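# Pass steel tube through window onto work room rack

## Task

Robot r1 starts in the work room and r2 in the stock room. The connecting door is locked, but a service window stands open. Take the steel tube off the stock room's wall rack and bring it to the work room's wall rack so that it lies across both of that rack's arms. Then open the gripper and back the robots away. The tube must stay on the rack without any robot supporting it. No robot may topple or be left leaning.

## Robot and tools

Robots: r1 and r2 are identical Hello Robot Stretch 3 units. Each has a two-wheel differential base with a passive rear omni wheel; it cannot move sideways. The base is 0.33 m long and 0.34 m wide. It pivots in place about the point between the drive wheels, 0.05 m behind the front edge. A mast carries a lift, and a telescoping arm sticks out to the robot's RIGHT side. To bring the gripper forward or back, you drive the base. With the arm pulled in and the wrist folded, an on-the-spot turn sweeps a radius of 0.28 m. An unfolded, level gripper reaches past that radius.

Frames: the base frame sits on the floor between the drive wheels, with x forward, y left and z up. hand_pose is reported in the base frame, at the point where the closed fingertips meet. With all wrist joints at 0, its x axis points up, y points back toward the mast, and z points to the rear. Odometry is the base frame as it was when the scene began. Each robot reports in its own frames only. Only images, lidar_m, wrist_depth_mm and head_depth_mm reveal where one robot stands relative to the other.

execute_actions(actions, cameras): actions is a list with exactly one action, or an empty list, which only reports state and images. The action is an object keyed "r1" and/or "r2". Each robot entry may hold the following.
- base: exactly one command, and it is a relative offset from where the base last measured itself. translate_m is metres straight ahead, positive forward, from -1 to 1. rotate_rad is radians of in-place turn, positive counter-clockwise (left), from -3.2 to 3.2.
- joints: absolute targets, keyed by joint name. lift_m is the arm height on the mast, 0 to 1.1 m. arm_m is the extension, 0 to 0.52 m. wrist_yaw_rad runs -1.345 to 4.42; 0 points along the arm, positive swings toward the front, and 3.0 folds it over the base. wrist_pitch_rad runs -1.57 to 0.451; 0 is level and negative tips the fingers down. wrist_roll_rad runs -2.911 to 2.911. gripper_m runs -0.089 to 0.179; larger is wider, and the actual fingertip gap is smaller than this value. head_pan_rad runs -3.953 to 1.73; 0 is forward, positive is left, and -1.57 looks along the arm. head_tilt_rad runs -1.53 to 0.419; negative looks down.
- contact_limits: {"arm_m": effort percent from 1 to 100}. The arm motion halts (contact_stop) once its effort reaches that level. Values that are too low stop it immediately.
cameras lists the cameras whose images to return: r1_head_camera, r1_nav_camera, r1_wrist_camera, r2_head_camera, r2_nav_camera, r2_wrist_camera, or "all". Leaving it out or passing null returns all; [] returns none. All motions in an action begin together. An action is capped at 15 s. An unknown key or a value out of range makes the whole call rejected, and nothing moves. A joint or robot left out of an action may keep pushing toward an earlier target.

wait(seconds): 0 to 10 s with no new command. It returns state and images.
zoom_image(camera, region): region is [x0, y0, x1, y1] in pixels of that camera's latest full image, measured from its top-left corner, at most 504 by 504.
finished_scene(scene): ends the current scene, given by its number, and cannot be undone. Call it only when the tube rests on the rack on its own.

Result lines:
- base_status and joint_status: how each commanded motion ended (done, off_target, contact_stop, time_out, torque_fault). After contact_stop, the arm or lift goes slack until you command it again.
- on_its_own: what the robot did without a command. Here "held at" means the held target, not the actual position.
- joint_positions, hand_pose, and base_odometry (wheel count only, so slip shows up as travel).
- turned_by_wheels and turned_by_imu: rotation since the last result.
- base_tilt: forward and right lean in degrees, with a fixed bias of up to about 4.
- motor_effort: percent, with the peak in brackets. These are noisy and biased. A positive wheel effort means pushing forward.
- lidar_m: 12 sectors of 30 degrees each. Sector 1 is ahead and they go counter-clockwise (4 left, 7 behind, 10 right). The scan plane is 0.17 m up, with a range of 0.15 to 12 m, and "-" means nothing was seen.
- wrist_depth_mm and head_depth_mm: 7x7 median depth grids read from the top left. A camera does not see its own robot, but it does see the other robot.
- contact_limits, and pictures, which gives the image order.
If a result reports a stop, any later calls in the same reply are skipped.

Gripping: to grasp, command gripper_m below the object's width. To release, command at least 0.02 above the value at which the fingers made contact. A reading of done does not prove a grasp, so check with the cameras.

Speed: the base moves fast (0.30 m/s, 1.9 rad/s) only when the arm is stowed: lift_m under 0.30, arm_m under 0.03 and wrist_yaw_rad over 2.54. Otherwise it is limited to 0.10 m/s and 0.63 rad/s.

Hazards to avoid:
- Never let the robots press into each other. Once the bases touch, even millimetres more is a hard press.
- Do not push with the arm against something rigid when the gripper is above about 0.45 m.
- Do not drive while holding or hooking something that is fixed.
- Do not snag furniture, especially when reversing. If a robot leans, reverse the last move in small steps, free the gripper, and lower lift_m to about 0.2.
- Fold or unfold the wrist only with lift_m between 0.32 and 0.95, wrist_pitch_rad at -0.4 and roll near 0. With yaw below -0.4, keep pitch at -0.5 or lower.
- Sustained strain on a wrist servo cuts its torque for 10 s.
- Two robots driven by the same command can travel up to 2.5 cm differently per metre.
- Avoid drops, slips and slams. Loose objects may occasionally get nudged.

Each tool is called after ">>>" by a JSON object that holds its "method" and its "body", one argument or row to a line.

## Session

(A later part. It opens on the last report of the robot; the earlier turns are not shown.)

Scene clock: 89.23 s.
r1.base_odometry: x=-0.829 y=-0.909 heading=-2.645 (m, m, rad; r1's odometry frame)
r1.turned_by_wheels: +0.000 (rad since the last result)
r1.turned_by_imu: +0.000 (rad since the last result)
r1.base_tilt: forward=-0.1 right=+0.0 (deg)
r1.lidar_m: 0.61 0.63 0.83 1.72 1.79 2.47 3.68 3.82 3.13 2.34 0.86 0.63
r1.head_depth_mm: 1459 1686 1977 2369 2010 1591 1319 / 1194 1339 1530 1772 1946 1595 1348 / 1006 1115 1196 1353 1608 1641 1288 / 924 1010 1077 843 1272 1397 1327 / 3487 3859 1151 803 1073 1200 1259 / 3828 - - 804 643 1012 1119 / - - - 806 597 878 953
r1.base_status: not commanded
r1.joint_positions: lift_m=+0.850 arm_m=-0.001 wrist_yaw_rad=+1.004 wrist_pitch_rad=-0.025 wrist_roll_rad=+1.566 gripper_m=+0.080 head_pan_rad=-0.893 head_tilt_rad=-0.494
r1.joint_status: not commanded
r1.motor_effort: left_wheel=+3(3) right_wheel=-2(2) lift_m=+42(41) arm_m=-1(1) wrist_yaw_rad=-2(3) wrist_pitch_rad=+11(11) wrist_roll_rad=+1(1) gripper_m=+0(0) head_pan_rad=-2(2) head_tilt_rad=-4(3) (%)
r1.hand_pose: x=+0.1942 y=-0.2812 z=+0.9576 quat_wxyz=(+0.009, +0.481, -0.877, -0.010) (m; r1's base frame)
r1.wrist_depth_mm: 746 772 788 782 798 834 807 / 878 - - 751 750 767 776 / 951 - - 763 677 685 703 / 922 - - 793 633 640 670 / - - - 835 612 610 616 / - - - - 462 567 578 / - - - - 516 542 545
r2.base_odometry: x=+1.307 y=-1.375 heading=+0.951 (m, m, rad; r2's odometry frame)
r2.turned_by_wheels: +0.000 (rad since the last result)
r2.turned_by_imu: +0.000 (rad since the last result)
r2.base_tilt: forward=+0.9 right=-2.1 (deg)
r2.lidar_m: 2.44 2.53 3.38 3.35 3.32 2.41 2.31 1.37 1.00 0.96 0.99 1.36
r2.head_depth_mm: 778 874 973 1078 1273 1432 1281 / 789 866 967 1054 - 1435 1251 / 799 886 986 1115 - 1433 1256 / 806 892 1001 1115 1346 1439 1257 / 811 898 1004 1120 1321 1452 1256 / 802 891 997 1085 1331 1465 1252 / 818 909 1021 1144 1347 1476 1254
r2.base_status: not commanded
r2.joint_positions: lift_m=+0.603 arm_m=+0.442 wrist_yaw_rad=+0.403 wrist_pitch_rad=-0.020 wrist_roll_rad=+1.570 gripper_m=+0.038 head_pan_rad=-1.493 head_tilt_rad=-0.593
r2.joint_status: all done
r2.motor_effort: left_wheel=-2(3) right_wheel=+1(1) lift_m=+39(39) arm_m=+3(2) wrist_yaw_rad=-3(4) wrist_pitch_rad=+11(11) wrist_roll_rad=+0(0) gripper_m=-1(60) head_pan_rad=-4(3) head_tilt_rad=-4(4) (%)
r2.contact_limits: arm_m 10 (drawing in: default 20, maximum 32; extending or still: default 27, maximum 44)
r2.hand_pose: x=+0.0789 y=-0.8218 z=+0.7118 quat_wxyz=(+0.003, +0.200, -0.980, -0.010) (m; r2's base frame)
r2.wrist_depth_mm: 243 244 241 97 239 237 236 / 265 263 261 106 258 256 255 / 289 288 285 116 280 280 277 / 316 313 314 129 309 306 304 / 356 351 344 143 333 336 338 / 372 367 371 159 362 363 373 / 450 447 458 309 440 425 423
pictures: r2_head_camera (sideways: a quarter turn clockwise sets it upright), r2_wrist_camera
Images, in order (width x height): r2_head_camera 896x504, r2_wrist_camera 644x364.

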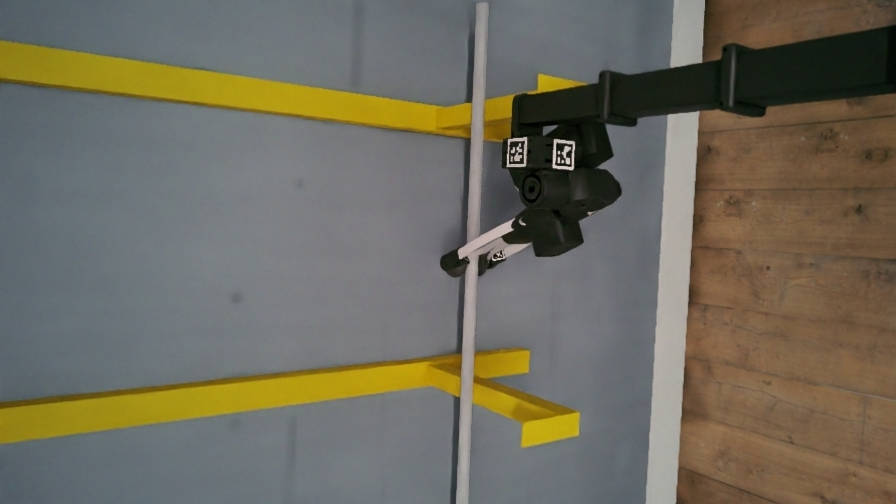

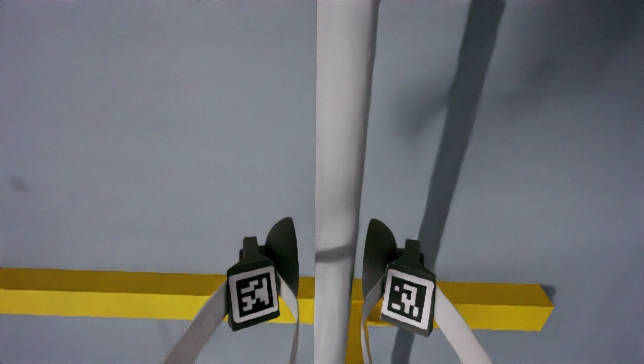

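>>> {"method": "execute_actions", "body": {
  "actions": [
    {"r2":{"joints":{"arm_m":0.432,"wrist_yaw_rad":0.28}}}
  ],
  "cameras": []
}}

>>> {"method": "execute_actions", "body": {
  "actions": [
    {"r2":{"joints":{"gripper_m":-0.03}}}
  ],
  "cameras": []
}}

>>> {"method": "execute_actions", "body": {
  "actions": [
    {"r2":{"joints":{"lift_m":0.73}},"r1":{"joints":{"lift_m":0.98}}}
  ],
  "cameras": ["r2_wrist_camera","r2_nav_camera"]
}}

Scene clock: 94.90 s.
r1.base_odometry: x=-0.829 y=-0.909 heading=-2.645 (m, m, rad; r1's odometry frame)
r1.turned_by_wheels: +0.000 (rad since the last result)
r1.turned_by_imu: +0.000 (rad since the last result)
r1.base_tilt: forward=-0.1 right=+0.0 (deg)
r1.lidar_m: 0.61 0.64 0.82 1.72 1.79 2.46 3.68 3.83 3.13 2.32 0.86 0.63
r1.head_depth_mm: 1458 1686 2003 2368 2007 1591 1314 / 1188 1337 1527 1776 1933 1594 1351 / 1005 1113 1198 1355 1609 1636 1293 / 926 1008 1075 843 1270 1398 1324 / 3534 3842 1148 803 1074 1199 1264 / 3807 - - 806 644 1013 1117 / - - - 805 596 873 952
r1.base_status: not commanded
r1.joint_positions: lift_m=+0.850 arm_m=-0.001 wrist_yaw_rad=+1.004 wrist_pitch_rad=-0.025 wrist_roll_rad=+1.566 gripper_m=+0.080 head_pan_rad=-0.893 head_tilt_rad=-0.494
r1.joint_status: not commanded
r1.motor_effort: left_wheel=+3(3) right_wheel=-2(2) lift_m=+41(42) arm_m=-1(1) wrist_yaw_rad=-2(2) wrist_pitch_rad=+11(11) wrist_roll_rad=+1(1) gripper_m=+0(1) head_pan_rad=-2(2) head_tilt_rad=-4(4) (%)
r1.hand_pose: x=+0.1942 y=-0.2812 z=+0.9576 quat_wxyz=(+0.009, +0.481, -0.877, -0.010) (m; r1's base frame)
r1.wrist_depth_mm: 762 771 774 766 805 815 844 / 876 - - 730 728 754 764 / 943 - - 760 691 693 696 / 935 - - 819 640 642 655 / - - - 854 610 598 617 / - - - - 466 570 571 / - - - - 519 535 538
r2.base_odometry: x=+1.307 y=-1.375 heading=+0.951 (m, m, rad; r2's odometry frame)
r2.turned_by_wheels: +0.000 (rad since the last result)
r2.turned_by_imu: -0.001 (rad since the last result)
r2.base_tilt: forward=+0.7 right=-2.2 (deg)
r2.lidar_m: 2.44 2.53 3.40 3.35 3.33 2.41 2.32 1.37 0.99 0.96 0.99 1.35
r2.head_depth_mm: 780 871 977 1077 1266 1432 1279 / 789 867 972 1058 - 1440 1248 / 798 884 988 1125 1386 1435 1250 / 804 892 996 1113 1336 1438 1247 / 811 895 1002 1122 1326 1459 1256 / 801 891 1000 1092 1336 1481 1247 / 824 910 1018 1142 1361 1477 1250
r2.base_status: not commanded
r2.joint_positions: lift_m=+0.603 arm_m=+0.432 wrist_yaw_rad=+0.283 wrist_pitch_rad=-0.020 wrist_roll_rad=+1.570 gripper_m=+0.038 head_pan_rad=-1.493 head_tilt_rad=-0.593
r2.joint_status: all done
r2.motor_effort: left_wheel=-2(3) right_wheel=+1(1) lift_m=+39(39) arm_m=-3(5) wrist_yaw_rad=-4(3) wrist_pitch_rad=+11(11) wrist_roll_rad=+0(0) gripper_m=-1(1) head_pan_rad=-4(4) head_tilt_rad=-4(4) (%)
r2.hand_pose: x=+0.0501 y=-0.8228 z=+0.7118 quat_wxyz=(+0.002, +0.141, -0.990, -0.010) (m; r2's base frame)
r2.wrist_depth_mm: 253 252 252 109 249 245 246 / 270 269 269 116 264 262 262 / 288 288 286 124 282 281 278 / 309 307 307 297 302 300 300 / 335 331 327 145 322 323 320 / 362 364 356 156 347 351 348 / 364 370 361 261 359 368 380
pictures: none
No camera images: the call's "cameras" was empty. Leave "cameras" out to get every camera's image.

Scene clock: 96.07 s.
r1.base_odometry: x=-0.829 y=-0.909 heading=-2.645 (m, m, rad; r1's odometry frame)
r1.turned_by_wheels: +0.000 (rad since the last result)
r1.turned_by_imu: +0.000 (rad since the last result)
r1.base_tilt: forward=+0.0 right=+0.0 (deg)
r1.lidar_m: 0.61 0.64 0.83 1.72 1.79 2.46 3.69 3.82 3.15 2.33 0.86 0.63
r1.head_depth_mm: 1453 1684 1982 2371 1997 1599 1322 / 1193 1338 1527 1772 1945 1593 1348 / 1005 1111 1202 1358 1615 1638 1292 / 924 1010 1081 843 1274 1395 1323 / 3478 3872 1152 805 1069 1196 1265 / 3816 - - 804 644 1014 1115 / - - - 805 596 875 953
r1.base_status: not commanded
r1.joint_positions: lift_m=+0.850 arm_m=-0.001 wrist_yaw_rad=+1.004 wrist_pitch_rad=-0.025 wrist_roll_rad=+1.566 gripper_m=+0.080 head_pan_rad=-0.893 head_tilt_rad=-0.494
r1.joint_status: not commanded
r1.motor_effort: left_wheel=+3(3) right_wheel=-2(2) lift_m=+41(42) arm_m=-1(1) wrist_yaw_rad=-3(2) wrist_pitch_rad=+11(11) wrist_roll_rad=+1(2) gripper_m=+0(0) head_pan_rad=-2(2) head_tilt_rad=-4(4) (%)
r1.hand_pose: x=+0.1942 y=-0.2812 z=+0.9576 quat_wxyz=(+0.009, +0.481, -0.877, -0.010) (m; r1's base frame)
r1.wrist_depth_mm: 767 770 798 757 784 828 845 / 889 - - 736 738 762 763 / 934 - - 781 681 701 706 / 904 - - 807 636 648 653 / - - - 817 598 600 602 / - - - - 460 565 577 / - - - - 523 541 544
r2.base_odometry: x=+1.307 y=-1.375 heading=+0.951 (m, m, rad; r2's odometry frame)
r2.turned_by_wheels: +0.000 (rad since the last result)
r2.turned_by_imu: +0.000 (rad since the last result)
r2.base_tilt: forward=+0.9 right=-2.1 (deg)
r2.lidar_m: 2.44 2.53 3.40 3.34 3.31 2.41 2.32 1.37 0.99 0.96 0.99 1.35
r2.head_depth_mm: 777 872 975 1083 1275 1430 1280 / 785 865 963 1061 - 1440 1255 / 797 886 991 1123 1383 1442 1251 / 807 894 999 1112 1340 1431 1249 / 810 900 1006 1122 1322 1450 1252 / 803 888 1002 1089 1331 1482 1251 / 822 911 1020 1143 1350 1482 1255
r2.base_status: not commanded
r2.joint_positions: lift_m=+0.603 arm_m=+0.432 wrist_yaw_rad=+0.283 wrist_pitch_rad=-0.024 wrist_roll_rad=+1.576 gripper_m=-0.029 head_pan_rad=-1.493 head_tilt_rad=-0.593
r2.joint_status: all done
r2.motor_effort: left_wheel=-1(3) right_wheel=+0(1) lift_m=+39(39) arm_m=-3(4) wrist_yaw_rad=-4(4) wrist_pitch_rad=+13(14) wrist_roll_rad=-2(3) gripper_m=-25(97) head_pan_rad=-4(4) head_tilt_rad=-4(4) (%)
r2.hand_pose: x=+0.0500 y=-0.8227 z=+0.7107 quat_wxyz=(+0.000, +0.141, -0.990, -0.013) (m; r2's base frame)
r2.wrist_depth_mm: 252 252 250 103 249 249 247 / 267 266 267 111 266 262 262 / 290 287 285 119 283 281 281 / 309 310 308 297 302 303 301 / 331 332 330 137 325 323 320 / 364 361 358 146 351 352 349 / 366 369 361 357 362 366 385
pictures: none
No camera images: the call's "cameras" was empty. Leave "cameras" out to get every camera's image.

Scene clock: 98.07 s.
r1.base_odometry: x=-0.829 y=-0.909 heading=-2.645 (m, m, rad; r1's odometry frame)
r1.turned_by_wheels: +0.000 (rad since the last result)
r1.turned_by_imu: +0.000 (rad since the last result)
r1.base_tilt: forward=+0.0 right=-0.1 (deg)
r1.lidar_m: 0.61 0.64 0.83 1.72 1.79 2.46 3.68 3.84 3.11 2.33 0.86 0.63
r1.head_depth_mm: 1455 1680 1985 2370 2014 1691 - / 1193 1340 1530 1784 2011 - - / 1003 1108 1195 944 1598 1547 1317 / 924 1006 1079 894 1251 1453 1320 / 3516 3945 1148 803 1074 1194 1263 / 3840 - - 803 643 1014 1117 / - - - 807 596 877 952
r1.base_status: not commanded
r1.joint_positions: lift_m=+0.980 arm_m=-0.001 wrist_yaw_rad=+1.004 wrist_pitch_rad=-0.025 wrist_roll_rad=+1.566 gripper_m=+0.080 head_pan_rad=-0.893 head_tilt_rad=-0.494
r1.joint_status: all done
r1.motor_effort: left_wheel=+3(3) right_wheel=-2(2) lift_m=+41(43) arm_m=+0(0) wrist_yaw_rad=-2(2) wrist_pitch_rad=+11(11) wrist_roll_rad=+2(2) gripper_m=+1(1) head_pan_rad=-2(2) head_tilt_rad=-4(3) (%)
r1.hand_pose: x=+0.1942 y=-0.2812 z=+1.0877 quat_wxyz=(+0.008, +0.481, -0.877, -0.010) (m; r1's base frame)
r1.wrist_depth_mm: 755 764 778 816 652 815 829 / 738 - - - 556 768 778 / 735 - - - 562 698 696 / 722 - - - 500 641 648 / 784 - - - 459 598 603 / 789 - - - 746 560 575 / 778 - - - 522 534 544
r2.base_odometry: x=+1.307 y=-1.375 heading=+0.951 (m, m, rad; r2's odometry frame)
r2.turned_by_wheels: +0.000 (rad since the last result)
r2.turned_by_imu: +0.000 (rad since the last result)
r2.base_tilt: forward=+1.0 right=-2.1 (deg)
r2.lidar_m: 2.44 2.53 3.39 3.35 3.30 2.41 2.32 1.37 1.00 0.96 0.99 1.35
r2.head_depth_mm: 780 871 973 1100 1245 - - / 787 868 970 1039 1299 1439 1259 / 799 886 989 1070 1322 1436 1255 / 804 890 995 1128 1312 1432 1254 / 808 899 1006 1146 1324 1452 1252 / 801 893 1003 1094 1334 1473 1249 / 817 910 1024 1160 1349 1469 1248
r2.base_status: not commanded
r2.joint_positions: lift_m=+0.729 arm_m=+0.432 wrist_yaw_rad=+0.282 wrist_pitch_rad=-0.054 wrist_roll_rad=+1.556 gripper_m=-0.029 head_pan_rad=-1.493 head_tilt_rad=-0.593
r2.joint_status: all done
r2.motor_effort: left_wheel=-1(2) right_wheel=+0(1) lift_m=+43(44) arm_m=-3(4) wrist_yaw_rad=-2(4) wrist_pitch_rad=+28(29) wrist_roll_rad=+7(8) gripper_m=-27(27) head_pan_rad=-4(4) head_tilt_rad=-4(4) (%)
r2.hand_pose: x=+0.0495 y=-0.8218 z=+0.8300 quat_wxyz=(+0.012, +0.141, -0.990, -0.026) (m; r2's base frame)
r2.wrist_depth_mm: 251 250 251 108 251 251 253 / 266 265 265 116 268 267 268 / 284 284 283 278 287 287 284 / 302 304 306 295 306 307 307 / 328 327 328 138 329 330 332 / 355 354 358 146 351 359 359 / 357 361 361 363 366 372 379
pictures: r2_nav_camera (sideways: a quarter turn counterclockwise sets it upright), r2_wrist_camera
Images, in order (width x height): r2_nav_camera 672x504, r2_wrist_camera 644x364.

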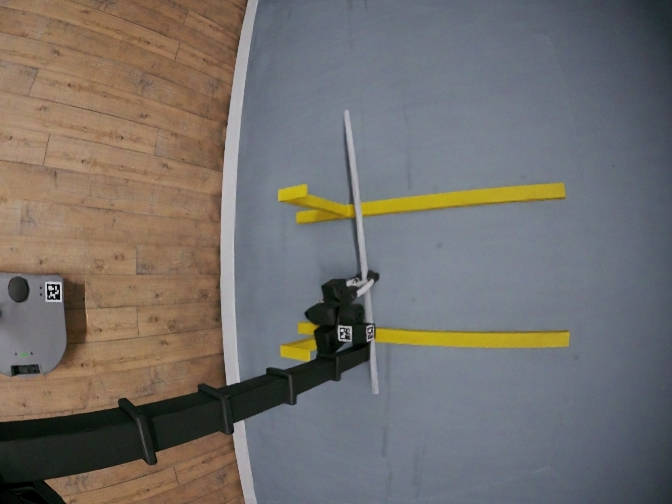

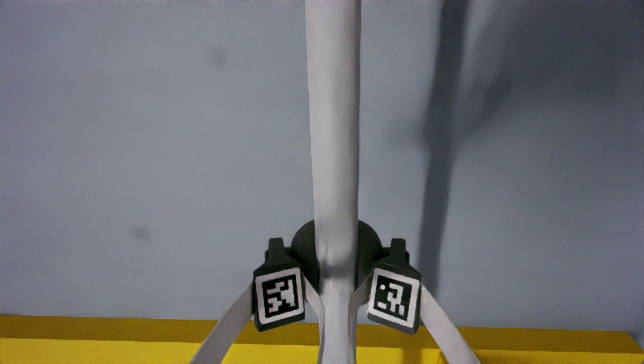

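>>> {"method": "execute_actions", "body": {
  "actions": [
    {"r2":{"joints":{"lift_m":0.99,"arm_m":0.1,"wrist_roll_rad":1.63}}}
  ],
  "cameras": []
}}

>>> {"method": "execute_actions", "body": {
  "actions": [
    {"r2":{"base":{"rotate_rad":1.585},"joints":{"head_pan_rad":-1.0}}}
  ],
  "cameras": ["r2_wrist_camera","r2_nav_camera"]
}}

Scene clock: 104.73 s.
r1.base_odometry: x=-0.829 y=-0.909 heading=-2.645 (m, m, rad; r1's odometry frame)
r1.turned_by_wheels: +0.000 (rad since the last result)
r1.turned_by_imu: +0.001 (rad since the last result)
r1.base_tilt: forward=-0.1 right=+0.1 (deg)
r1.lidar_m: 0.61 0.63 0.83 1.72 1.79 2.46 3.67 3.83 3.15 2.33 0.86 0.63
r1.head_depth_mm: 1457 1687 1990 2360 2013 1693 - / 1193 1334 1526 1772 2009 - - / 1007 1111 1200 944 1604 1549 1316 / 925 1007 1081 892 1253 1448 1328 / 3504 3827 1148 805 1072 1196 1262 / 3818 - - 805 643 1013 1112 / - - - 805 595 876 954
r1.base_status: not commanded
r1.joint_positions: lift_m=+0.980 arm_m=-0.001 wrist_yaw_rad=+1.004 wrist_pitch_rad=-0.025 wrist_roll_rad=+1.566 gripper_m=+0.080 head_pan_rad=-0.893 head_tilt_rad=-0.494
r1.joint_status: not commanded
r1.motor_effort: left_wheel=+3(3) right_wheel=-2(2) lift_m=+41(42) arm_m=-1(1) wrist_yaw_rad=-2(2) wrist_pitch_rad=+11(11) wrist_roll_rad=+2(1) gripper_m=+1(0) head_pan_rad=-2(2) head_tilt_rad=-4(3) (%)
r1.hand_pose: x=+0.1942 y=-0.2812 z=+1.0877 quat_wxyz=(+0.008, +0.481, -0.877, -0.010) (m; r1's base frame)
r1.wrist_depth_mm: 742 761 800 807 644 814 839 / 750 - - - 566 750 760 / 755 - - - 568 696 708 / 721 - - - 506 645 663 / 776 - - - 459 591 606 / 758 - - - 760 563 579 / 769 - - - 522 530 536
r2.base_odometry: x=+1.307 y=-1.375 heading=+0.951 (m, m, rad; r2's odometry frame)
r2.turned_by_wheels: +0.000 (rad since the last result)
r2.turned_by_imu: -0.001 (rad since the last result)
r2.base_tilt: forward=+1.0 right=-2.1 (deg)
r2.lidar_m: 2.44 2.53 3.41 3.34 3.32 2.40 2.32 1.37 1.00 0.96 0.99 1.35
r2.head_depth_mm: 780 877 - - - 1427 1254 / 789 863 950 - - 1435 1257 / 803 885 961 - 1353 1437 1254 / 804 892 959 - 1319 1441 1262 / 809 900 989 1144 1324 1455 1247 / 802 888 981 1110 1338 1473 1250 / 820 909 1004 1162 1347 1466 1253
r2.base_status: not commanded
r2.joint_positions: lift_m=+0.989 arm_m=+0.100 wrist_yaw_rad=+0.282 wrist_pitch_rad=-0.055 wrist_roll_rad=+1.616 gripper_m=-0.029 head_pan_rad=-1.493 head_tilt_rad=-0.593
r2.joint_status: all done
r2.motor_effort: left_wheel=-3(2) right_wheel=+1(1) lift_m=+43(43) arm_m=-3(7) wrist_yaw_rad=-2(2) wrist_pitch_rad=+29(29) wrist_roll_rad=+7(12) gripper_m=-27(27) head_pan_rad=-3(4) head_tilt_rad=-4(4) (%)
r2.hand_pose: x=+0.0494 y=-0.4898 z=+1.0897 quat_wxyz=(-0.018, +0.140, -0.990, -0.031) (m; r2's base frame)
r2.wrist_depth_mm: 546 552 554 107 574 563 563 / 589 592 593 115 601 596 610 / 628 632 635 626 642 649 645 / 671 666 663 665 676 676 693 / 718 727 732 137 742 741 729 / 788 788 785 146 791 809 801 / 859 860 870 853 895 888 903
pictures: none
No camera images: the call's "cameras" was empty. Leave "cameras" out to get every camera's image.

Scene clock: 108.20 s.
r1.base_odometry: x=-0.829 y=-0.909 heading=-2.645 (m, m, rad; r1's odometry frame)
r1.turned_by_wheels: +0.000 (rad since the last result)
r1.turned_by_imu: +0.000 (rad since the last result)
r1.base_tilt: forward=-0.1 right=+0.0 (deg)
r1.lidar_m: 0.61 0.64 0.83 1.72 1.79 2.46 3.69 3.84 3.15 2.33 0.86 0.63
r1.head_depth_mm: 1455 1685 1993 2358 2017 1698 - / 1189 1335 1522 1777 2012 - - / 1003 1112 1201 942 1603 1550 1320 / 925 1008 1077 892 1251 1449 1321 / 3548 3867 1148 803 1071 1194 1266 / 3804 - - 804 644 1011 1114 / - - - 807 597 876 955
r1.base_status: not commanded
r1.joint_positions: lift_m=+0.980 arm_m=-0.001 wrist_yaw_rad=+1.004 wrist_pitch_rad=-0.025 wrist_roll_rad=+1.566 gripper_m=+0.080 head_pan_rad=-0.893 head_tilt_rad=-0.494
r1.joint_status: not commanded
r1.motor_effort: left_wheel=+3(3) right_wheel=-2(2) lift_m=+41(41) arm_m=-1(1) wrist_yaw_rad=-3(3) wrist_pitch_rad=+11(11) wrist_roll_rad=+1(1) gripper_m=+0(0) head_pan_rad=-2(3) head_tilt_rad=-4(5) (%)
r1.hand_pose: x=+0.1942 y=-0.2812 z=+1.0877 quat_wxyz=(+0.008, +0.481, -0.877, -0.010) (m; r1's base frame)
r1.wrist_depth_mm: 751 777 805 816 641 824 859 / 750 - - - 557 755 761 / 730 - - - 566 688 714 / 731 - - - 503 654 650 / 759 - - - 453 603 621 / 763 - - - 743 558 562 / 769 - - - 513 532 544
r2.base_odometry: x=+1.307 y=-1.375 heading=+2.536 (m, m, rad; r2's odometry frame)
r2.turned_by_wheels: +1.585 (rad since the last result)
r2.turned_by_imu: +1.605 (rad since the last result)
r2.base_tilt: forward=+0.9 right=-2.2 (deg)
r2.lidar_m: 3.34 3.29 2.40 2.32 1.36 0.99 0.96 0.99 1.36 2.44 2.53 3.47
r2.head_depth_mm: 2139 2330 2536 2290 1790 1476 1252 / 2247 2473 2630 2286 1793 1475 1254 / 2367 2643 2809 2284 1789 1473 1253 / 2502 2789 2893 2290 1792 1480 1249 / 2654 2958 2940 2296 1789 1473 1247 / 2808 3215 3025 2275 1791 1478 1251 / 3097 3448 3125 2276 1805 1469 1251
r2.base_status: done
r2.joint_positions: lift_m=+0.989 arm_m=+0.100 wrist_yaw_rad=+0.280 wrist_pitch_rad=-0.055 wrist_roll_rad=+1.616 gripper_m=-0.029 head_pan_rad=-1.007 head_tilt_rad=-0.593
r2.joint_status: all done
r2.motor_effort: left_wheel=-3(8) right_wheel=+1(4) lift_m=+42(43) arm_m=-5(4) wrist_yaw_rad=-1(2) wrist_pitch_rad=+29(29) wrist_roll_rad=+7(7) gripper_m=-27(27) head_pan_rad=+5(40) head_tilt_rad=-5(4) (%)
r2.hand_pose: x=+0.0490 y=-0.4899 z=+1.0897 quat_wxyz=(-0.018, +0.139, -0.990, -0.031) (m; r2's base frame)
r2.wrist_depth_mm: - - - 107 - - - / - - - 115 - - - / - - - - - - - / - - - - - - - / - - - 137 - - - / - - - 146 - - - / - - - - - - -
pictures: r2_nav_camera (sideways: a quarter turn counterclockwise sets it upright), r2_wrist_camera
Images, in order (width x height): r2_nav_camera 672x504, r2_wrist_camera 644x364.

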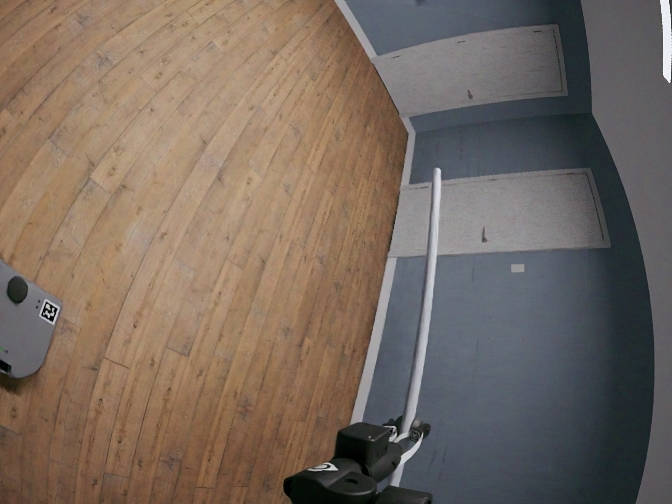

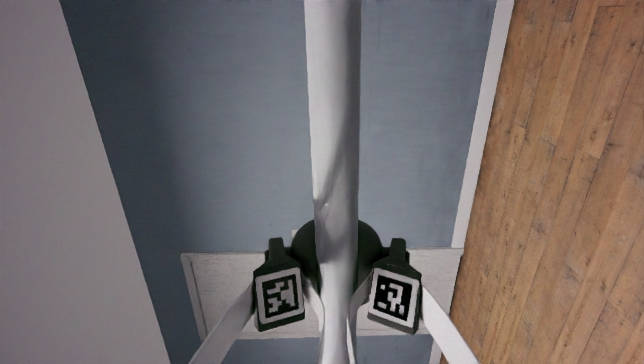

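>>> {"method": "execute_actions", "body": {
  "actions": [
    {"r1":{"base":{"translate_m":0.44}},"r2":{"base":{"translate_m":1.0},"joints":{"arm_m":0.0,"wrist_yaw_rad":0.9,"head_pan_rad":-0.6}}}
  ],
  "cameras": []
}}

>>> {"method": "execute_actions", "body": {
  "actions": [
    {"r2":{"base":{"translate_m":1.0}}}
  ],
  "cameras": []
}}

>>> {"method": "execute_actions", "body": {
  "actions": [
    {"r2":{"base":{"translate_m":0.6}}}
  ],
  "cameras": ["r2_nav_camera","r1_nav_camera"]
}}

Scene clock: 129.47 s.
r1.base_odometry: x=-1.216 y=-1.119 heading=-2.645 (m, m, rad; r1's odometry frame)
r1.turned_by_wheels: +0.000 (rad since the last result)
r1.turned_by_imu: +0.002 (rad since the last result)
r1.base_tilt: forward=+0.0 right=+0.0 (deg)
r1.lidar_m: 0.17 0.18 0.25 0.57 1.79 2.45 4.12 4.29 3.15 0.67 0.25 0.18
r1.head_depth_mm: 2704 2873 902 797 591 499 - / 2905 3139 3363 798 640 - - / 3073 3331 3588 843 572 458 390 / 3274 3624 3836 866 616 472 390 / 3503 3931 - 2753 594 472 390 / 3824 - - 2734 596 472 391 / - - - 2753 595 472 391
r1.base_status: done
r1.joint_positions: lift_m=+0.980 arm_m=-0.001 wrist_yaw_rad=+1.003 wrist_pitch_rad=-0.025 wrist_roll_rad=+1.566 gripper_m=+0.080 head_pan_rad=-0.893 head_tilt_rad=-0.494
r1.joint_status: not commanded
r1.motor_effort: left_wheel=+3(9) right_wheel=-2(2) lift_m=+41(41) arm_m=-1(1) wrist_yaw_rad=-2(2) wrist_pitch_rad=+11(11) wrist_roll_rad=+2(2) gripper_m=+0(1) head_pan_rad=-2(2) head_tilt_rad=-3(4) (%)
r1.hand_pose: x=+0.1942 y=-0.2812 z=+1.0877 quat_wxyz=(+0.008, +0.481, -0.877, -0.010) (m; r1's base frame)
r1.wrist_depth_mm: - - - - 489 275 189 / - - - - 494 275 191 / - - - - 497 281 191 / - - - - 508 279 191 / - - - - 456 278 192 / - - - - - 281 193 / - - - - - 261 193
r2.base_odometry: x=+0.485 y=-0.805 heading=+2.536 (m, m, rad; r2's odometry frame)
r2.turned_by_wheels: +0.000 (rad since the last result)
r2.turned_by_imu: -0.007 (rad since the last result)
r2.base_tilt: forward=+1.0 right=-2.1 (deg)
r2.lidar_m: 2.36 2.45 2.40 2.31 2.40 2.02 1.95 2.03 2.53 2.44 2.51 2.45
r2.head_depth_mm: 2645 2871 3021 2270 1796 1474 1251 / 2881 3179 3102 2287 1789 1474 1249 / 2676 2983 3139 2108 1787 1482 1250 / 2499 2764 3009 2129 1797 1468 1253 / 2335 2566 2799 2106 1788 1471 1250 / 2232 2418 2702 2113 1787 1468 1254 / 2097 2299 2538 2192 1792 1477 1247
r2.base_status: done
r2.joint_positions: lift_m=+0.989 arm_m=+0.001 wrist_yaw_rad=+0.901 wrist_pitch_rad=-0.055 wrist_roll_rad=+1.616 gripper_m=-0.029 head_pan_rad=-0.607 head_tilt_rad=-0.593
r2.joint_status: all done
r2.motor_effort: left_wheel=-2(4) right_wheel=+1(5) lift_m=+42(42) arm_m=-4(4) wrist_yaw_rad=-1(11) wrist_pitch_rad=+29(29) wrist_roll_rad=+7(7) gripper_m=-27(27) head_pan_rad=+5(39) head_tilt_rad=-4(4) (%)
r2.hand_pose: x=+0.1781 y=-0.3043 z=+1.0897 quat_wxyz=(-0.008, +0.434, -0.900, -0.035) (m; r2's base frame)
r2.wrist_depth_mm: - - - 107 - - - / - - - 115 - - - / - - - 123 - - - / - - - - - - - / - - - 138 - - - / - - - 146 - - - / - - - - - - -
pictures: none
No camera images: the call's "cameras" was empty. Leave "cameras" out to get every camera's image.

Scene clock: 140.70 s.
r1.base_odometry: x=-1.216 y=-1.119 heading=-2.645 (m, m, rad; r1's odometry frame)
r1.turned_by_wheels: +0.000 (rad since the last result)
r1.turned_by_imu: +0.001 (rad since the last result)
r1.base_tilt: forward=+0.0 right=+0.0 (deg)
r1.lidar_m: 0.17 0.18 0.25 0.58 1.78 2.46 4.13 4.28 3.15 0.66 0.25 0.18
r1.head_depth_mm: 2696 2866 904 798 592 499 - / 2889 3115 3388 800 641 - - / 3068 3380 3587 842 571 457 390 / 3281 3607 3833 867 617 471 391 / 3521 3895 - 2729 594 471 391 / 3798 - - 2746 597 472 390 / - - - 2753 597 473 391
r1.base_status: not commanded
r1.joint_positions: lift_m=+0.980 arm_m=-0.001 wrist_yaw_rad=+1.003 wrist_pitch_rad=-0.025 wrist_roll_rad=+1.566 gripper_m=+0.080 head_pan_rad=-0.893 head_tilt_rad=-0.494
r1.joint_status: not commanded
r1.motor_effort: left_wheel=+3(3) right_wheel=-2(3) lift_m=+41(41) arm_m=-1(1) wrist_yaw_rad=-2(1) wrist_pitch_rad=+11(11) wrist_roll_rad=+2(1) gripper_m=+0(0) head_pan_rad=-2(2) head_tilt_rad=-3(4) (%)
r1.hand_pose: x=+0.1942 y=-0.2812 z=+1.0877 quat_wxyz=(+0.008, +0.481, -0.877, -0.010) (m; r1's base frame)
r1.wrist_depth_mm: - - - - 492 273 190 / - - - - 503 276 191 / - - - - 509 279 190 / - - - - 502 275 192 / - - - - 456 277 193 / - - - - - 280 194 / - - - - - 264 194
r2.base_odometry: x=-0.337 y=-0.236 heading=+2.536 (m, m, rad; r2's odometry frame)
r2.turned_by_wheels: +0.000 (rad since the last result)
r2.turned_by_imu: -0.006 (rad since the last result)
r2.base_tilt: forward=+0.8 right=-2.1 (deg)
r2.lidar_m: 1.36 1.42 1.93 2.32 2.40 3.06 2.95 3.06 2.53 2.42 1.92 1.42
r2.head_depth_mm: 1757 2002 2342 2287 1789 1474 1249 / 1624 1820 2078 2248 1792 1471 1249 / 1536 1705 1932 2076 1811 1476 1248 / 1428 1588 1766 1982 1790 1472 1253 / 1335 1447 1636 1807 1808 1469 1251 / 1583 1450 1516 1700 1787 1476 1251 / 1533 1452 1420 1564 1709 1465 1249
r2.base_status: done
r2.joint_positions: lift_m=+0.989 arm_m=+0.001 wrist_yaw_rad=+0.901 wrist_pitch_rad=-0.055 wrist_roll_rad=+1.616 gripper_m=-0.029 head_pan_rad=-0.607 head_tilt_rad=-0.593
r2.joint_status: not commanded
r2.motor_effort: left_wheel=-2(3) right_wheel=+1(4) lift_m=+43(43) arm_m=-3(4) wrist_yaw_rad=-1(1) wrist_pitch_rad=+29(29) wrist_roll_rad=+7(7) gripper_m=-27(27) head_pan_rad=+5(5) head_tilt_rad=-4(4) (%)
r2.hand_pose: x=+0.1781 y=-0.3043 z=+1.0897 quat_wxyz=(-0.008, +0.434, -0.900, -0.035) (m; r2's base frame)
r2.wrist_depth_mm: - - - 107 - - - / - - - 114 - - - / - - - 122 - - - / - - - - - - - / - - - 138 - - - / - - - 146 - - - / - - - - - - -
pictures: none
No camera images: the call's "cameras" was empty. Leave "cameras" out to get every camera's image.

Scene clock: 147.93 s.
r1.base_odometry: x=-1.216 y=-1.119 heading=-2.645 (m, m, rad; r1's odometry frame)
r1.turned_by_wheels: +0.000 (rad since the last result)
r1.turned_by_imu: +0.001 (rad since the last result)
r1.base_tilt: forward=+0.0 right=+0.0 (deg)
r1.lidar_m: 0.17 0.18 0.25 0.58 1.79 2.45 4.12 4.28 3.15 0.67 0.25 0.18
r1.head_depth_mm: 2688 2874 903 797 590 499 - / 2906 3150 3395 798 639 - - / 3096 3349 3625 844 573 458 390 / 3293 3590 3838 866 617 471 390 / 3527 3883 3932 2751 596 471 391 / 3789 - 3965 2773 597 472 390 / 3810 - 3430 2625 596 473 391
r1.base_status: not commanded
r1.joint_positions: lift_m=+0.980 arm_m=-0.001 wrist_yaw_rad=+1.003 wrist_pitch_rad=-0.025 wrist_roll_rad=+1.566 gripper_m=+0.080 head_pan_rad=-0.893 head_tilt_rad=-0.494
r1.joint_status: not commanded
r1.motor_effort: left_wheel=+3(3) right_wheel=-3(3) lift_m=+41(41) arm_m=-1(1) wrist_yaw_rad=-2(2) wrist_pitch_rad=+11(11) wrist_roll_rad=+2(1) gripper_m=+0(0) head_pan_rad=-2(2) head_tilt_rad=-4(5) (%)
r1.hand_pose: x=+0.1942 y=-0.2812 z=+1.0877 quat_wxyz=(+0.008, +0.481, -0.877, -0.010) (m; r1's base frame)
r1.wrist_depth_mm: - - - - 493 276 189 / - - - - 501 274 191 / - - - - 508 277 192 / - - - - 502 279 191 / - - - - 458 281 192 / - - - - - 280 192 / - - - - - 264 194
r2.base_odometry: x=-0.830 y=+0.106 heading=+2.536 (m, m, rad; r2's odometry frame)
r2.turned_by_wheels: +0.000 (rad since the last result)
r2.turned_by_imu: -0.004 (rad since the last result)
r2.base_tilt: forward=+0.9 right=-2.2 (deg)
r2.lidar_m: 0.77 0.79 1.08 2.32 2.41 3.30 3.53 3.47 2.52 2.41 1.09 0.80
r2.head_depth_mm: 974 1111 1286 1445 1740 1474 1250 / 897 1012 964 1289 1614 1470 1248 / 946 1031 916 1160 1426 1481 1249 / 1165 1365 911 775 1261 1411 1250 / - - 910 749 1148 1330 1251 / - - 910 690 1042 1201 1250 / - - 912 648 953 1086 1195
r2.base_status: done
r2.joint_positions: lift_m=+0.989 arm_m=+0.001 wrist_yaw_rad=+0.901 wrist_pitch_rad=-0.055 wrist_roll_rad=+1.616 gripper_m=-0.029 head_pan_rad=-0.607 head_tilt_rad=-0.593
r2.joint_status: not commanded
r2.motor_effort: left_wheel=-2(2) right_wheel=+1(3) lift_m=+42(42) arm_m=-4(3) wrist_yaw_rad=-1(1) wrist_pitch_rad=+29(29) wrist_roll_rad=+7(7) gripper_m=-26(28) head_pan_rad=+5(5) head_tilt_rad=-4(4) (%)
r2.hand_pose: x=+0.1781 y=-0.3043 z=+1.0897 quat_wxyz=(-0.008, +0.434, -0.900, -0.035) (m; r2's base frame)
r2.wrist_depth_mm: - - - 108 - - - / - - - 114 - - - / 860 958 984 123 932 954 971 / 823 976 986 901 877 891 901 / 793 - - 138 658 813 814 / 770 - - 146 566 758 755 / 776 - - - 785 705 695
pictures: r1_nav_camera (sideways: a quarter turn counterclockwise sets it upright), r2_nav_camera (sideways: a quarter turn counterclockwise sets it upright)
Images, in order (width x height): r1_nav_camera 672x504, r2_nav_camera 672x504.

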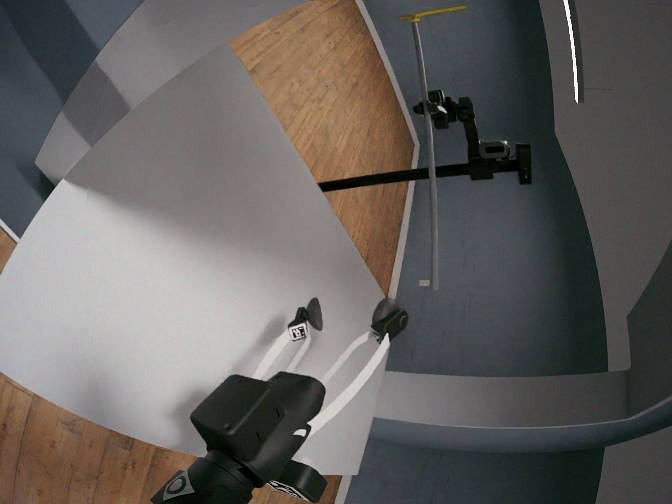

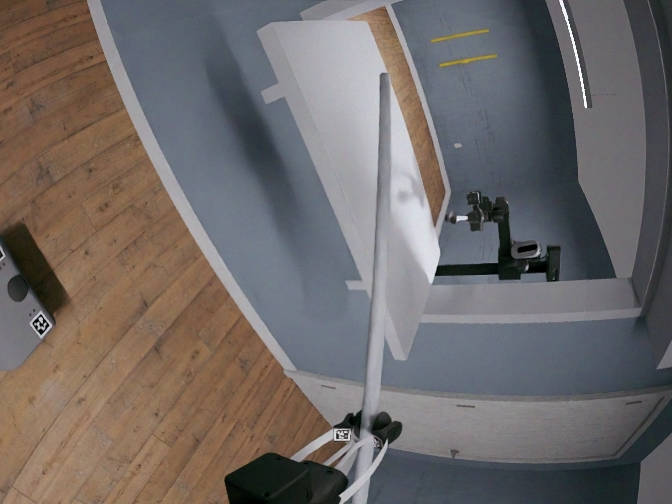

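>>> {"method": "execute_actions", "body": {
  "actions": [
    {"r2":{"base":{"translate_m":0.595},"joints":{"head_pan_rad":-0.9}}}
  ],
  "cameras": ["r2_nav_camera","r1_nav_camera","r1_wrist_camera","r2_wrist_camera"]
}}

Scene clock: 157.37 s.
r1.base_odometry: x=-1.216 y=-1.119 heading=-2.645 (m, m, rad; r1's odometry frame)
r1.turned_by_wheels: +0.000 (rad since the last result)
r1.turned_by_imu: +0.001 (rad since the last result)
r1.base_tilt: forward=-0.1 right=+0.0 (deg)
r1.lidar_m: 0.17 0.18 0.25 0.57 1.79 2.46 4.12 4.28 3.15 0.67 0.25 0.18
r1.head_depth_mm: 2720 2864 903 760 591 499 - / 2871 3133 3380 762 638 - - / 753 923 3506 801 572 457 390 / 3209 878 960 697 617 472 390 / 3522 746 680 764 595 472 390 / 3831 - 3698 2598 596 472 391 / - - - 2620 597 473 391
r1.base_status: not commanded
r1.joint_positions: lift_m=+0.980 arm_m=-0.001 wrist_yaw_rad=+1.003 wrist_pitch_rad=-0.025 wrist_roll_rad=+1.566 gripper_m=+0.080 head_pan_rad=-0.893 head_tilt_rad=-0.494
r1.joint_status: not commanded
r1.motor_effort: left_wheel=+2(3) right_wheel=-2(2) lift_m=+41(41) arm_m=+0(1) wrist_yaw_rad=-2(2) wrist_pitch_rad=+11(11) wrist_roll_rad=+2(2) gripper_m=+1(1) head_pan_rad=-2(3) head_tilt_rad=-4(4) (%)
r1.hand_pose: x=+0.1942 y=-0.2812 z=+1.0877 quat_wxyz=(+0.008, +0.481, -0.877, -0.010) (m; r1's base frame)
r1.wrist_depth_mm: - 554 644 - 498 275 191 / - - 746 - 504 276 190 / - - - 324 501 278 190 / - - - - 509 277 193 / - - - - 456 278 191 / - - - - - 281 193 / - - - - - 263 194
r2.base_odometry: x=-1.319 y=+0.445 heading=+2.535 (m, m, rad; r2's odometry frame)
r2.turned_by_wheels: +0.000 (rad since the last result)
r2.turned_by_imu: -0.004 (rad since the last result)
r2.base_tilt: forward=+0.9 right=-2.2 (deg)
r2.lidar_m: 0.17 0.18 0.24 0.66 2.41 3.30 4.11 3.49 2.53 0.70 0.25 0.18
r2.head_depth_mm: 2186 692 751 690 - - - / 2319 2572 2780 689 508 436 358 / 801 913 987 593 522 430 366 / 823 646 859 615 522 430 366 / 868 646 2989 617 521 431 365 / 3171 3675 3165 615 521 430 365 / 3547 3982 3147 615 522 430 365
r2.base_status: done
r2.joint_positions: lift_m=+0.989 arm_m=+0.001 wrist_yaw_rad=+0.901 wrist_pitch_rad=-0.055 wrist_roll_rad=+1.616 gripper_m=-0.029 head_pan_rad=-0.893 head_tilt_rad=-0.593
r2.joint_status: all done
r2.motor_effort: left_wheel=-1(4) right_wheel=+0(3) lift_m=+42(43) arm_m=-4(3) wrist_yaw_rad=-1(1) wrist_pitch_rad=+29(29) wrist_roll_rad=+7(7) gripper_m=-27(27) head_pan_rad=-4(34) head_tilt_rad=-4(4) (%)
r2.hand_pose: x=+0.1781 y=-0.3043 z=+1.0897 quat_wxyz=(-0.008, +0.434, -0.900, -0.035) (m; r2's base frame)
r2.wrist_depth_mm: - - - 107 - 328 221 / - - 640 115 636 332 222 / - - - 123 567 330 222 / - - - 435 - 332 223 / - - - 138 - 335 224 / - - - 146 - 333 225 / - - - - - 338 225
pictures: r1_nav_camera (sideways: a quarter turn counterclockwise sets it upright), r1_wrist_camera, r2_nav_camera (sideways: a quarter turn counterclockwise sets it upright), r2_wrist_camera
Images, in order (width x height): r1_nav_camera 672x504, r1_wrist_camera 644x364, r2_nav_camera 672x504, r2_wrist_camera 644x364.

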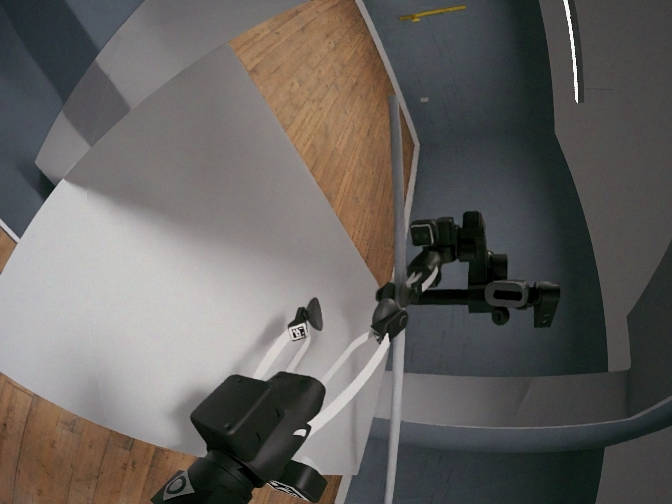

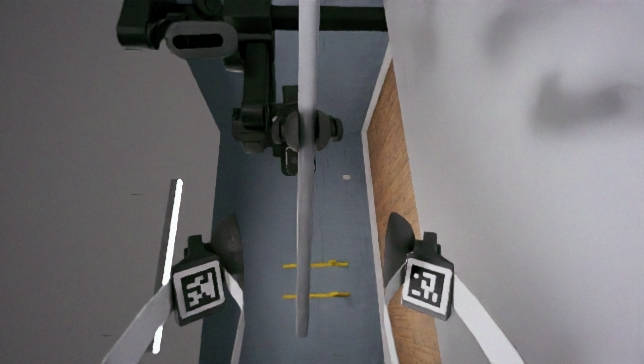

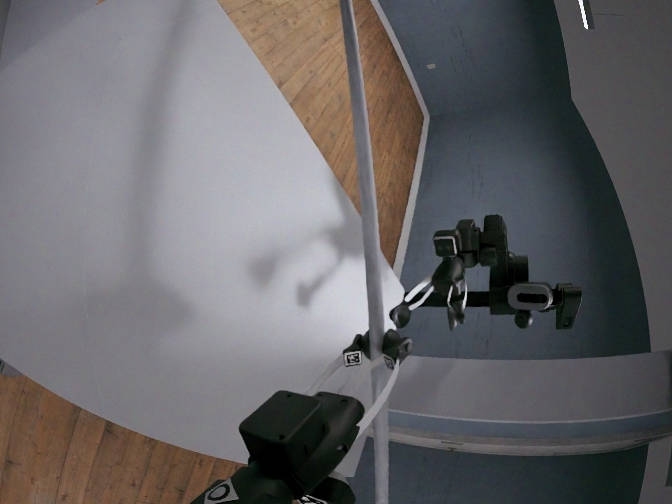

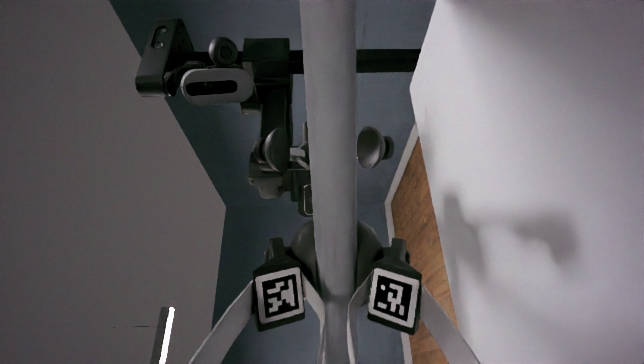

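>>> {"method": "execute_actions", "body": {
  "actions": [
    {"r1":{"base":{"translate_m":0.02},"joints":{"arm_m":0.18,"gripper_m":0.06,"head_pan_rad":-1.1}}}
  ],
  "cameras": ["r1_head_camera","r1_wrist_camera","r2_head_camera"]
}}

Scene clock: 163.03 s.
r1.base_odometry: x=-1.233 y=-1.128 heading=-2.645 (m, m, rad; r1's odometry frame)
r1.turned_by_wheels: +0.000 (rad since the last result)
r1.turned_by_imu: +0.001 (rad since the last result)
r1.base_tilt: forward=-0.1 right=+0.0 (deg)
r1.lidar_m: 0.15 0.16 0.22 0.55 1.79 2.46 4.15 4.28 3.13 0.59 0.22 0.16
r1.head_depth_mm: 757 997 1241 886 550 470 389 / 755 819 882 841 562 470 390 / 2776 2992 3228 762 593 471 389 / 2920 3170 3426 745 592 471 390 / 741 892 1007 730 595 472 390 / 3107 848 614 730 596 472 391 / 3327 651 642 2603 596 472 391
r1.base_status: done
r1.joint_positions: lift_m=+0.980 arm_m=+0.180 wrist_yaw_rad=+1.002 wrist_pitch_rad=-0.025 wrist_roll_rad=+1.567 gripper_m=+0.060 head_pan_rad=-1.093 head_tilt_rad=-0.494
r1.joint_status: all done
r1.motor_effort: left_wheel=+3(9) right_wheel=-2(3) lift_m=+40(41) arm_m=+3(3) wrist_yaw_rad=-1(2) wrist_pitch_rad=+11(11) wrist_roll_rad=+1(1) gripper_m=-1(86) head_pan_rad=-2(14) head_tilt_rad=-2(3) (%)
r1.hand_pose: x=+0.1940 y=-0.4623 z=+1.0877 quat_wxyz=(+0.008, +0.480, -0.877, -0.010) (m; r1's base frame)
r1.wrist_depth_mm: - - - - 490 273 190 / - 484 561 585 493 277 191 / - 480 582 - 508 277 191 / - - - - - 276 192 / - - - 365 457 279 193 / - - - 331 - 278 193 / - - - 219 - 263 193
r2.base_odometry: x=-1.319 y=+0.445 heading=+2.535 (m, m, rad; r2's odometry frame)
r2.turned_by_wheels: +0.000 (rad since the last result)
r2.turned_by_imu: -0.001 (rad since the last result)
r2.base_tilt: forward=+0.9 right=-2.1 (deg)
r2.lidar_m: 0.17 0.18 0.24 0.66 2.41 3.29 4.12 3.48 2.53 0.70 0.25 0.18
r2.head_depth_mm: 2189 693 748 690 - - - / 829 2598 2768 691 507 435 358 / 802 949 982 595 522 430 365 / 814 2995 3165 616 522 430 365 / 2759 3283 500 401 522 430 366 / 3103 536 487 615 522 429 365 / 3443 520 485 615 522 429 365
r2.base_status: not commanded
r2.joint_positions: lift_m=+0.989 arm_m=+0.001 wrist_yaw_rad=+0.901 wrist_pitch_rad=-0.055 wrist_roll_rad=+1.616 gripper_m=-0.029 head_pan_rad=-0.893 head_tilt_rad=-0.593
r2.joint_status: not commanded
r2.motor_effort: left_wheel=-1(1) right_wheel=+1(0) lift_m=+43(43) arm_m=-4(3) wrist_yaw_rad=-1(1) wrist_pitch_rad=+29(29) wrist_roll_rad=+7(7) gripper_m=-27(28) head_pan_rad=-5(4) head_tilt_rad=-4(4) (%)
r2.hand_pose: x=+0.1781 y=-0.3043 z=+1.0897 quat_wxyz=(-0.008, +0.434, -0.900, -0.035) (m; r2's base frame)
r2.wrist_depth_mm: - - - 107 - 325 221 / - - 628 114 628 327 221 / - - - 123 - 333 222 / - - - 637 - 335 223 / - - - 138 - 334 224 / - - - 146 - 338 225 / - - - 248 230 336 225
pictures: r1_head_camera (sideways: a quarter turn clockwise sets it upright), r1_wrist_camera, r2_head_camera (sideways: a quarter turn clockwise sets it upright)
Images, in order (width x height): r1_head_camera 896x504, r1_wrist_camera 644x364, r2_head_camera 896x504.

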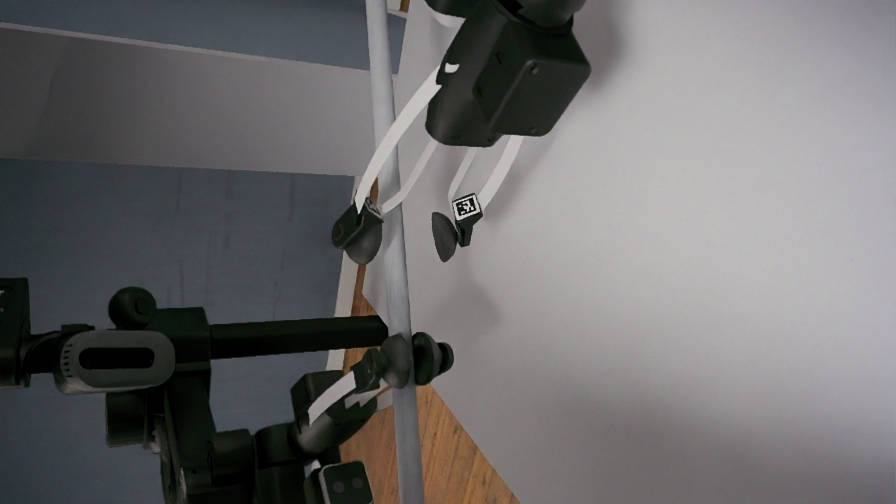

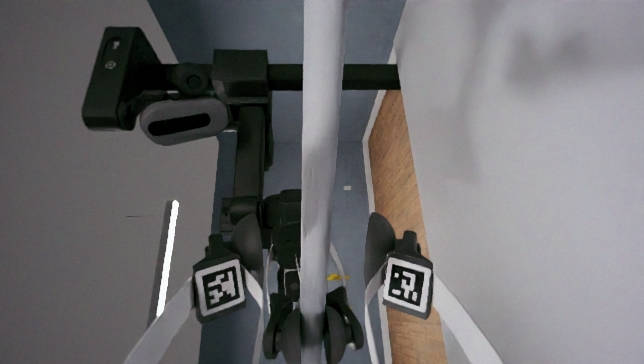

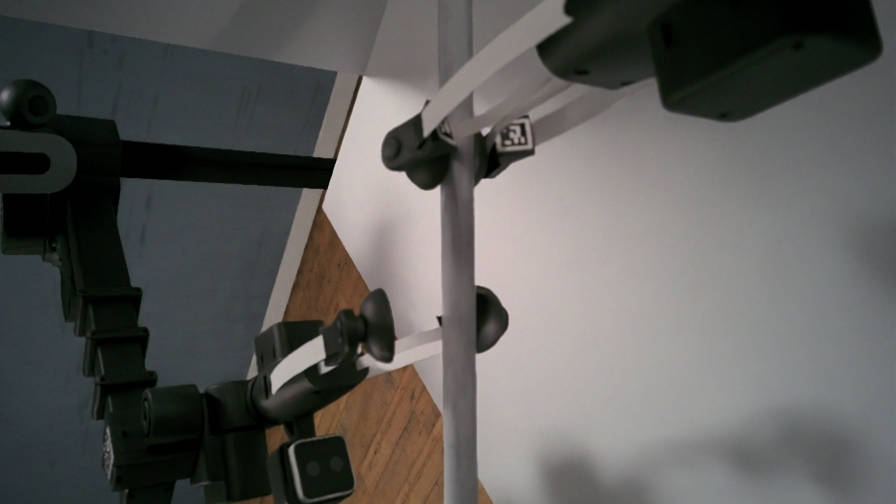

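>>> {"method": "execute_actions", "body": {
  "actions": [
    {"r1":{"base":{"translate_m":0.02},"joints":{"arm_m":0.2,"gripper_m":0.037}}}
  ],
  "cameras": ["r1_head_camera","r1_wrist_camera"]
}}

Scene clock: 166.93 s.
r1.base_odometry: x=-1.251 y=-1.138 heading=-2.645 (m, m, rad; r1's odometry frame)
r1.turned_by_wheels: +0.000 (rad since the last result)
r1.turned_by_imu: +0.001 (rad since the last result)
r1.base_tilt: forward=-0.1 right=+0.0 (deg)
r1.lidar_m: - 0.15 0.19 0.54 1.79 2.45 4.14 4.30 3.14 0.51 0.19 0.15
r1.head_depth_mm: 734 822 1052 862 570 470 389 / 756 819 893 710 572 471 389 / 2783 3010 3304 727 594 471 389 / 2879 3147 3432 729 593 472 390 / 698 853 979 696 594 472 390 / 3140 834 611 766 595 473 391 / 3339 643 626 2607 596 472 391
r1.base_status: done
r1.joint_positions: lift_m=+0.980 arm_m=+0.200 wrist_yaw_rad=+1.002 wrist_pitch_rad=-0.025 wrist_roll_rad=+1.567 gripper_m=+0.037 head_pan_rad=-1.093 head_tilt_rad=-0.494
r1.joint_status: all done
r1.motor_effort: left_wheel=+3(9) right_wheel=-2(4) lift_m=+41(41) arm_m=+3(3) wrist_yaw_rad=-1(0) wrist_pitch_rad=+11(11) wrist_roll_rad=+1(1) gripper_m=-1(90) head_pan_rad=-2(2) head_tilt_rad=-4(4) (%)
r1.hand_pose: x=+0.1940 y=-0.4823 z=+1.0877 quat_wxyz=(+0.008, +0.480, -0.877, -0.010) (m; r1's base frame)
r1.wrist_depth_mm: - - - 105 488 271 190 / - 461 550 113 496 275 189 / - 442 555 - 503 276 190 / - - - - - 279 191 / - - - 150 - 280 192 / - - - 257 416 281 193 / - - - 193 - 280 193
r2.base_odometry: x=-1.319 y=+0.445 heading=+2.535 (m, m, rad; r2's odometry frame)
r2.turned_by_wheels: +0.000 (rad since the last result)
r2.turned_by_imu: -0.001 (rad since the last result)
r2.base_tilt: forward=+0.9 right=-2.1 (deg)
r2.lidar_m: 0.17 0.18 0.24 0.66 2.42 3.28 4.13 3.46 2.52 0.70 0.25 0.18
r2.head_depth_mm: 2160 692 750 687 - - - / 783 2505 2779 691 506 435 358 / 795 2744 962 595 523 430 366 / 807 2992 3143 616 522 430 366 / 2797 3289 2725 348 522 430 365 / 3124 511 469 616 522 430 366 / 3454 497 470 614 521 429 365
r2.base_status: not commanded
r2.joint_positions: lift_m=+0.989 arm_m=+0.001 wrist_yaw_rad=+0.901 wrist_pitch_rad=-0.055 wrist_roll_rad=+1.616 gripper_m=-0.029 head_pan_rad=-0.893 head_tilt_rad=-0.593
r2.joint_status: not commanded
r2.motor_effort: left_wheel=-2(2) right_wheel=+1(0) lift_m=+43(42) arm_m=-4(4) wrist_yaw_rad=-1(1) wrist_pitch_rad=+29(29) wrist_roll_rad=+7(7) gripper_m=-27(27) head_pan_rad=-4(4) head_tilt_rad=-4(4) (%)
r2.hand_pose: x=+0.1781 y=-0.3043 z=+1.0897 quat_wxyz=(-0.008, +0.434, -0.900, -0.035) (m; r2's base frame)
r2.wrist_depth_mm: - - 704 108 718 328 220 / - - 643 114 629 330 222 / - - - 123 - 330 223 / - - - 636 - 332 223 / - - - 138 - 334 225 / - - - 146 - 337 226 / - - - 346 - 341 226
pictures: r1_head_camera (sideways: a quarter turn clockwise sets it upright), r1_wrist_camera
Images, in order (width x height): r1_head_camera 896x504, r1_wrist_camera 644x364.

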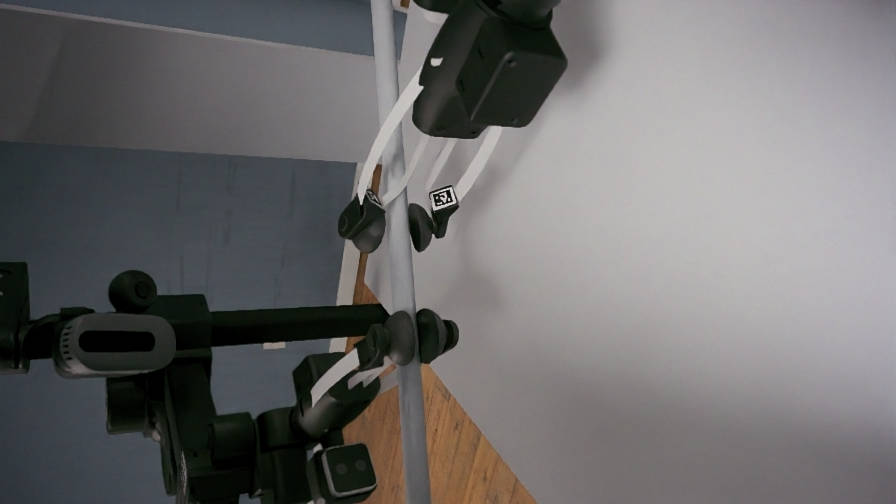

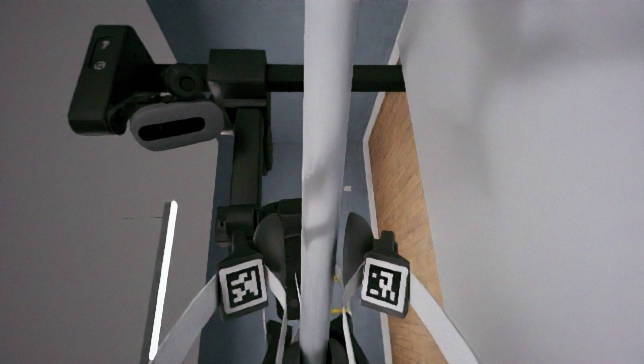

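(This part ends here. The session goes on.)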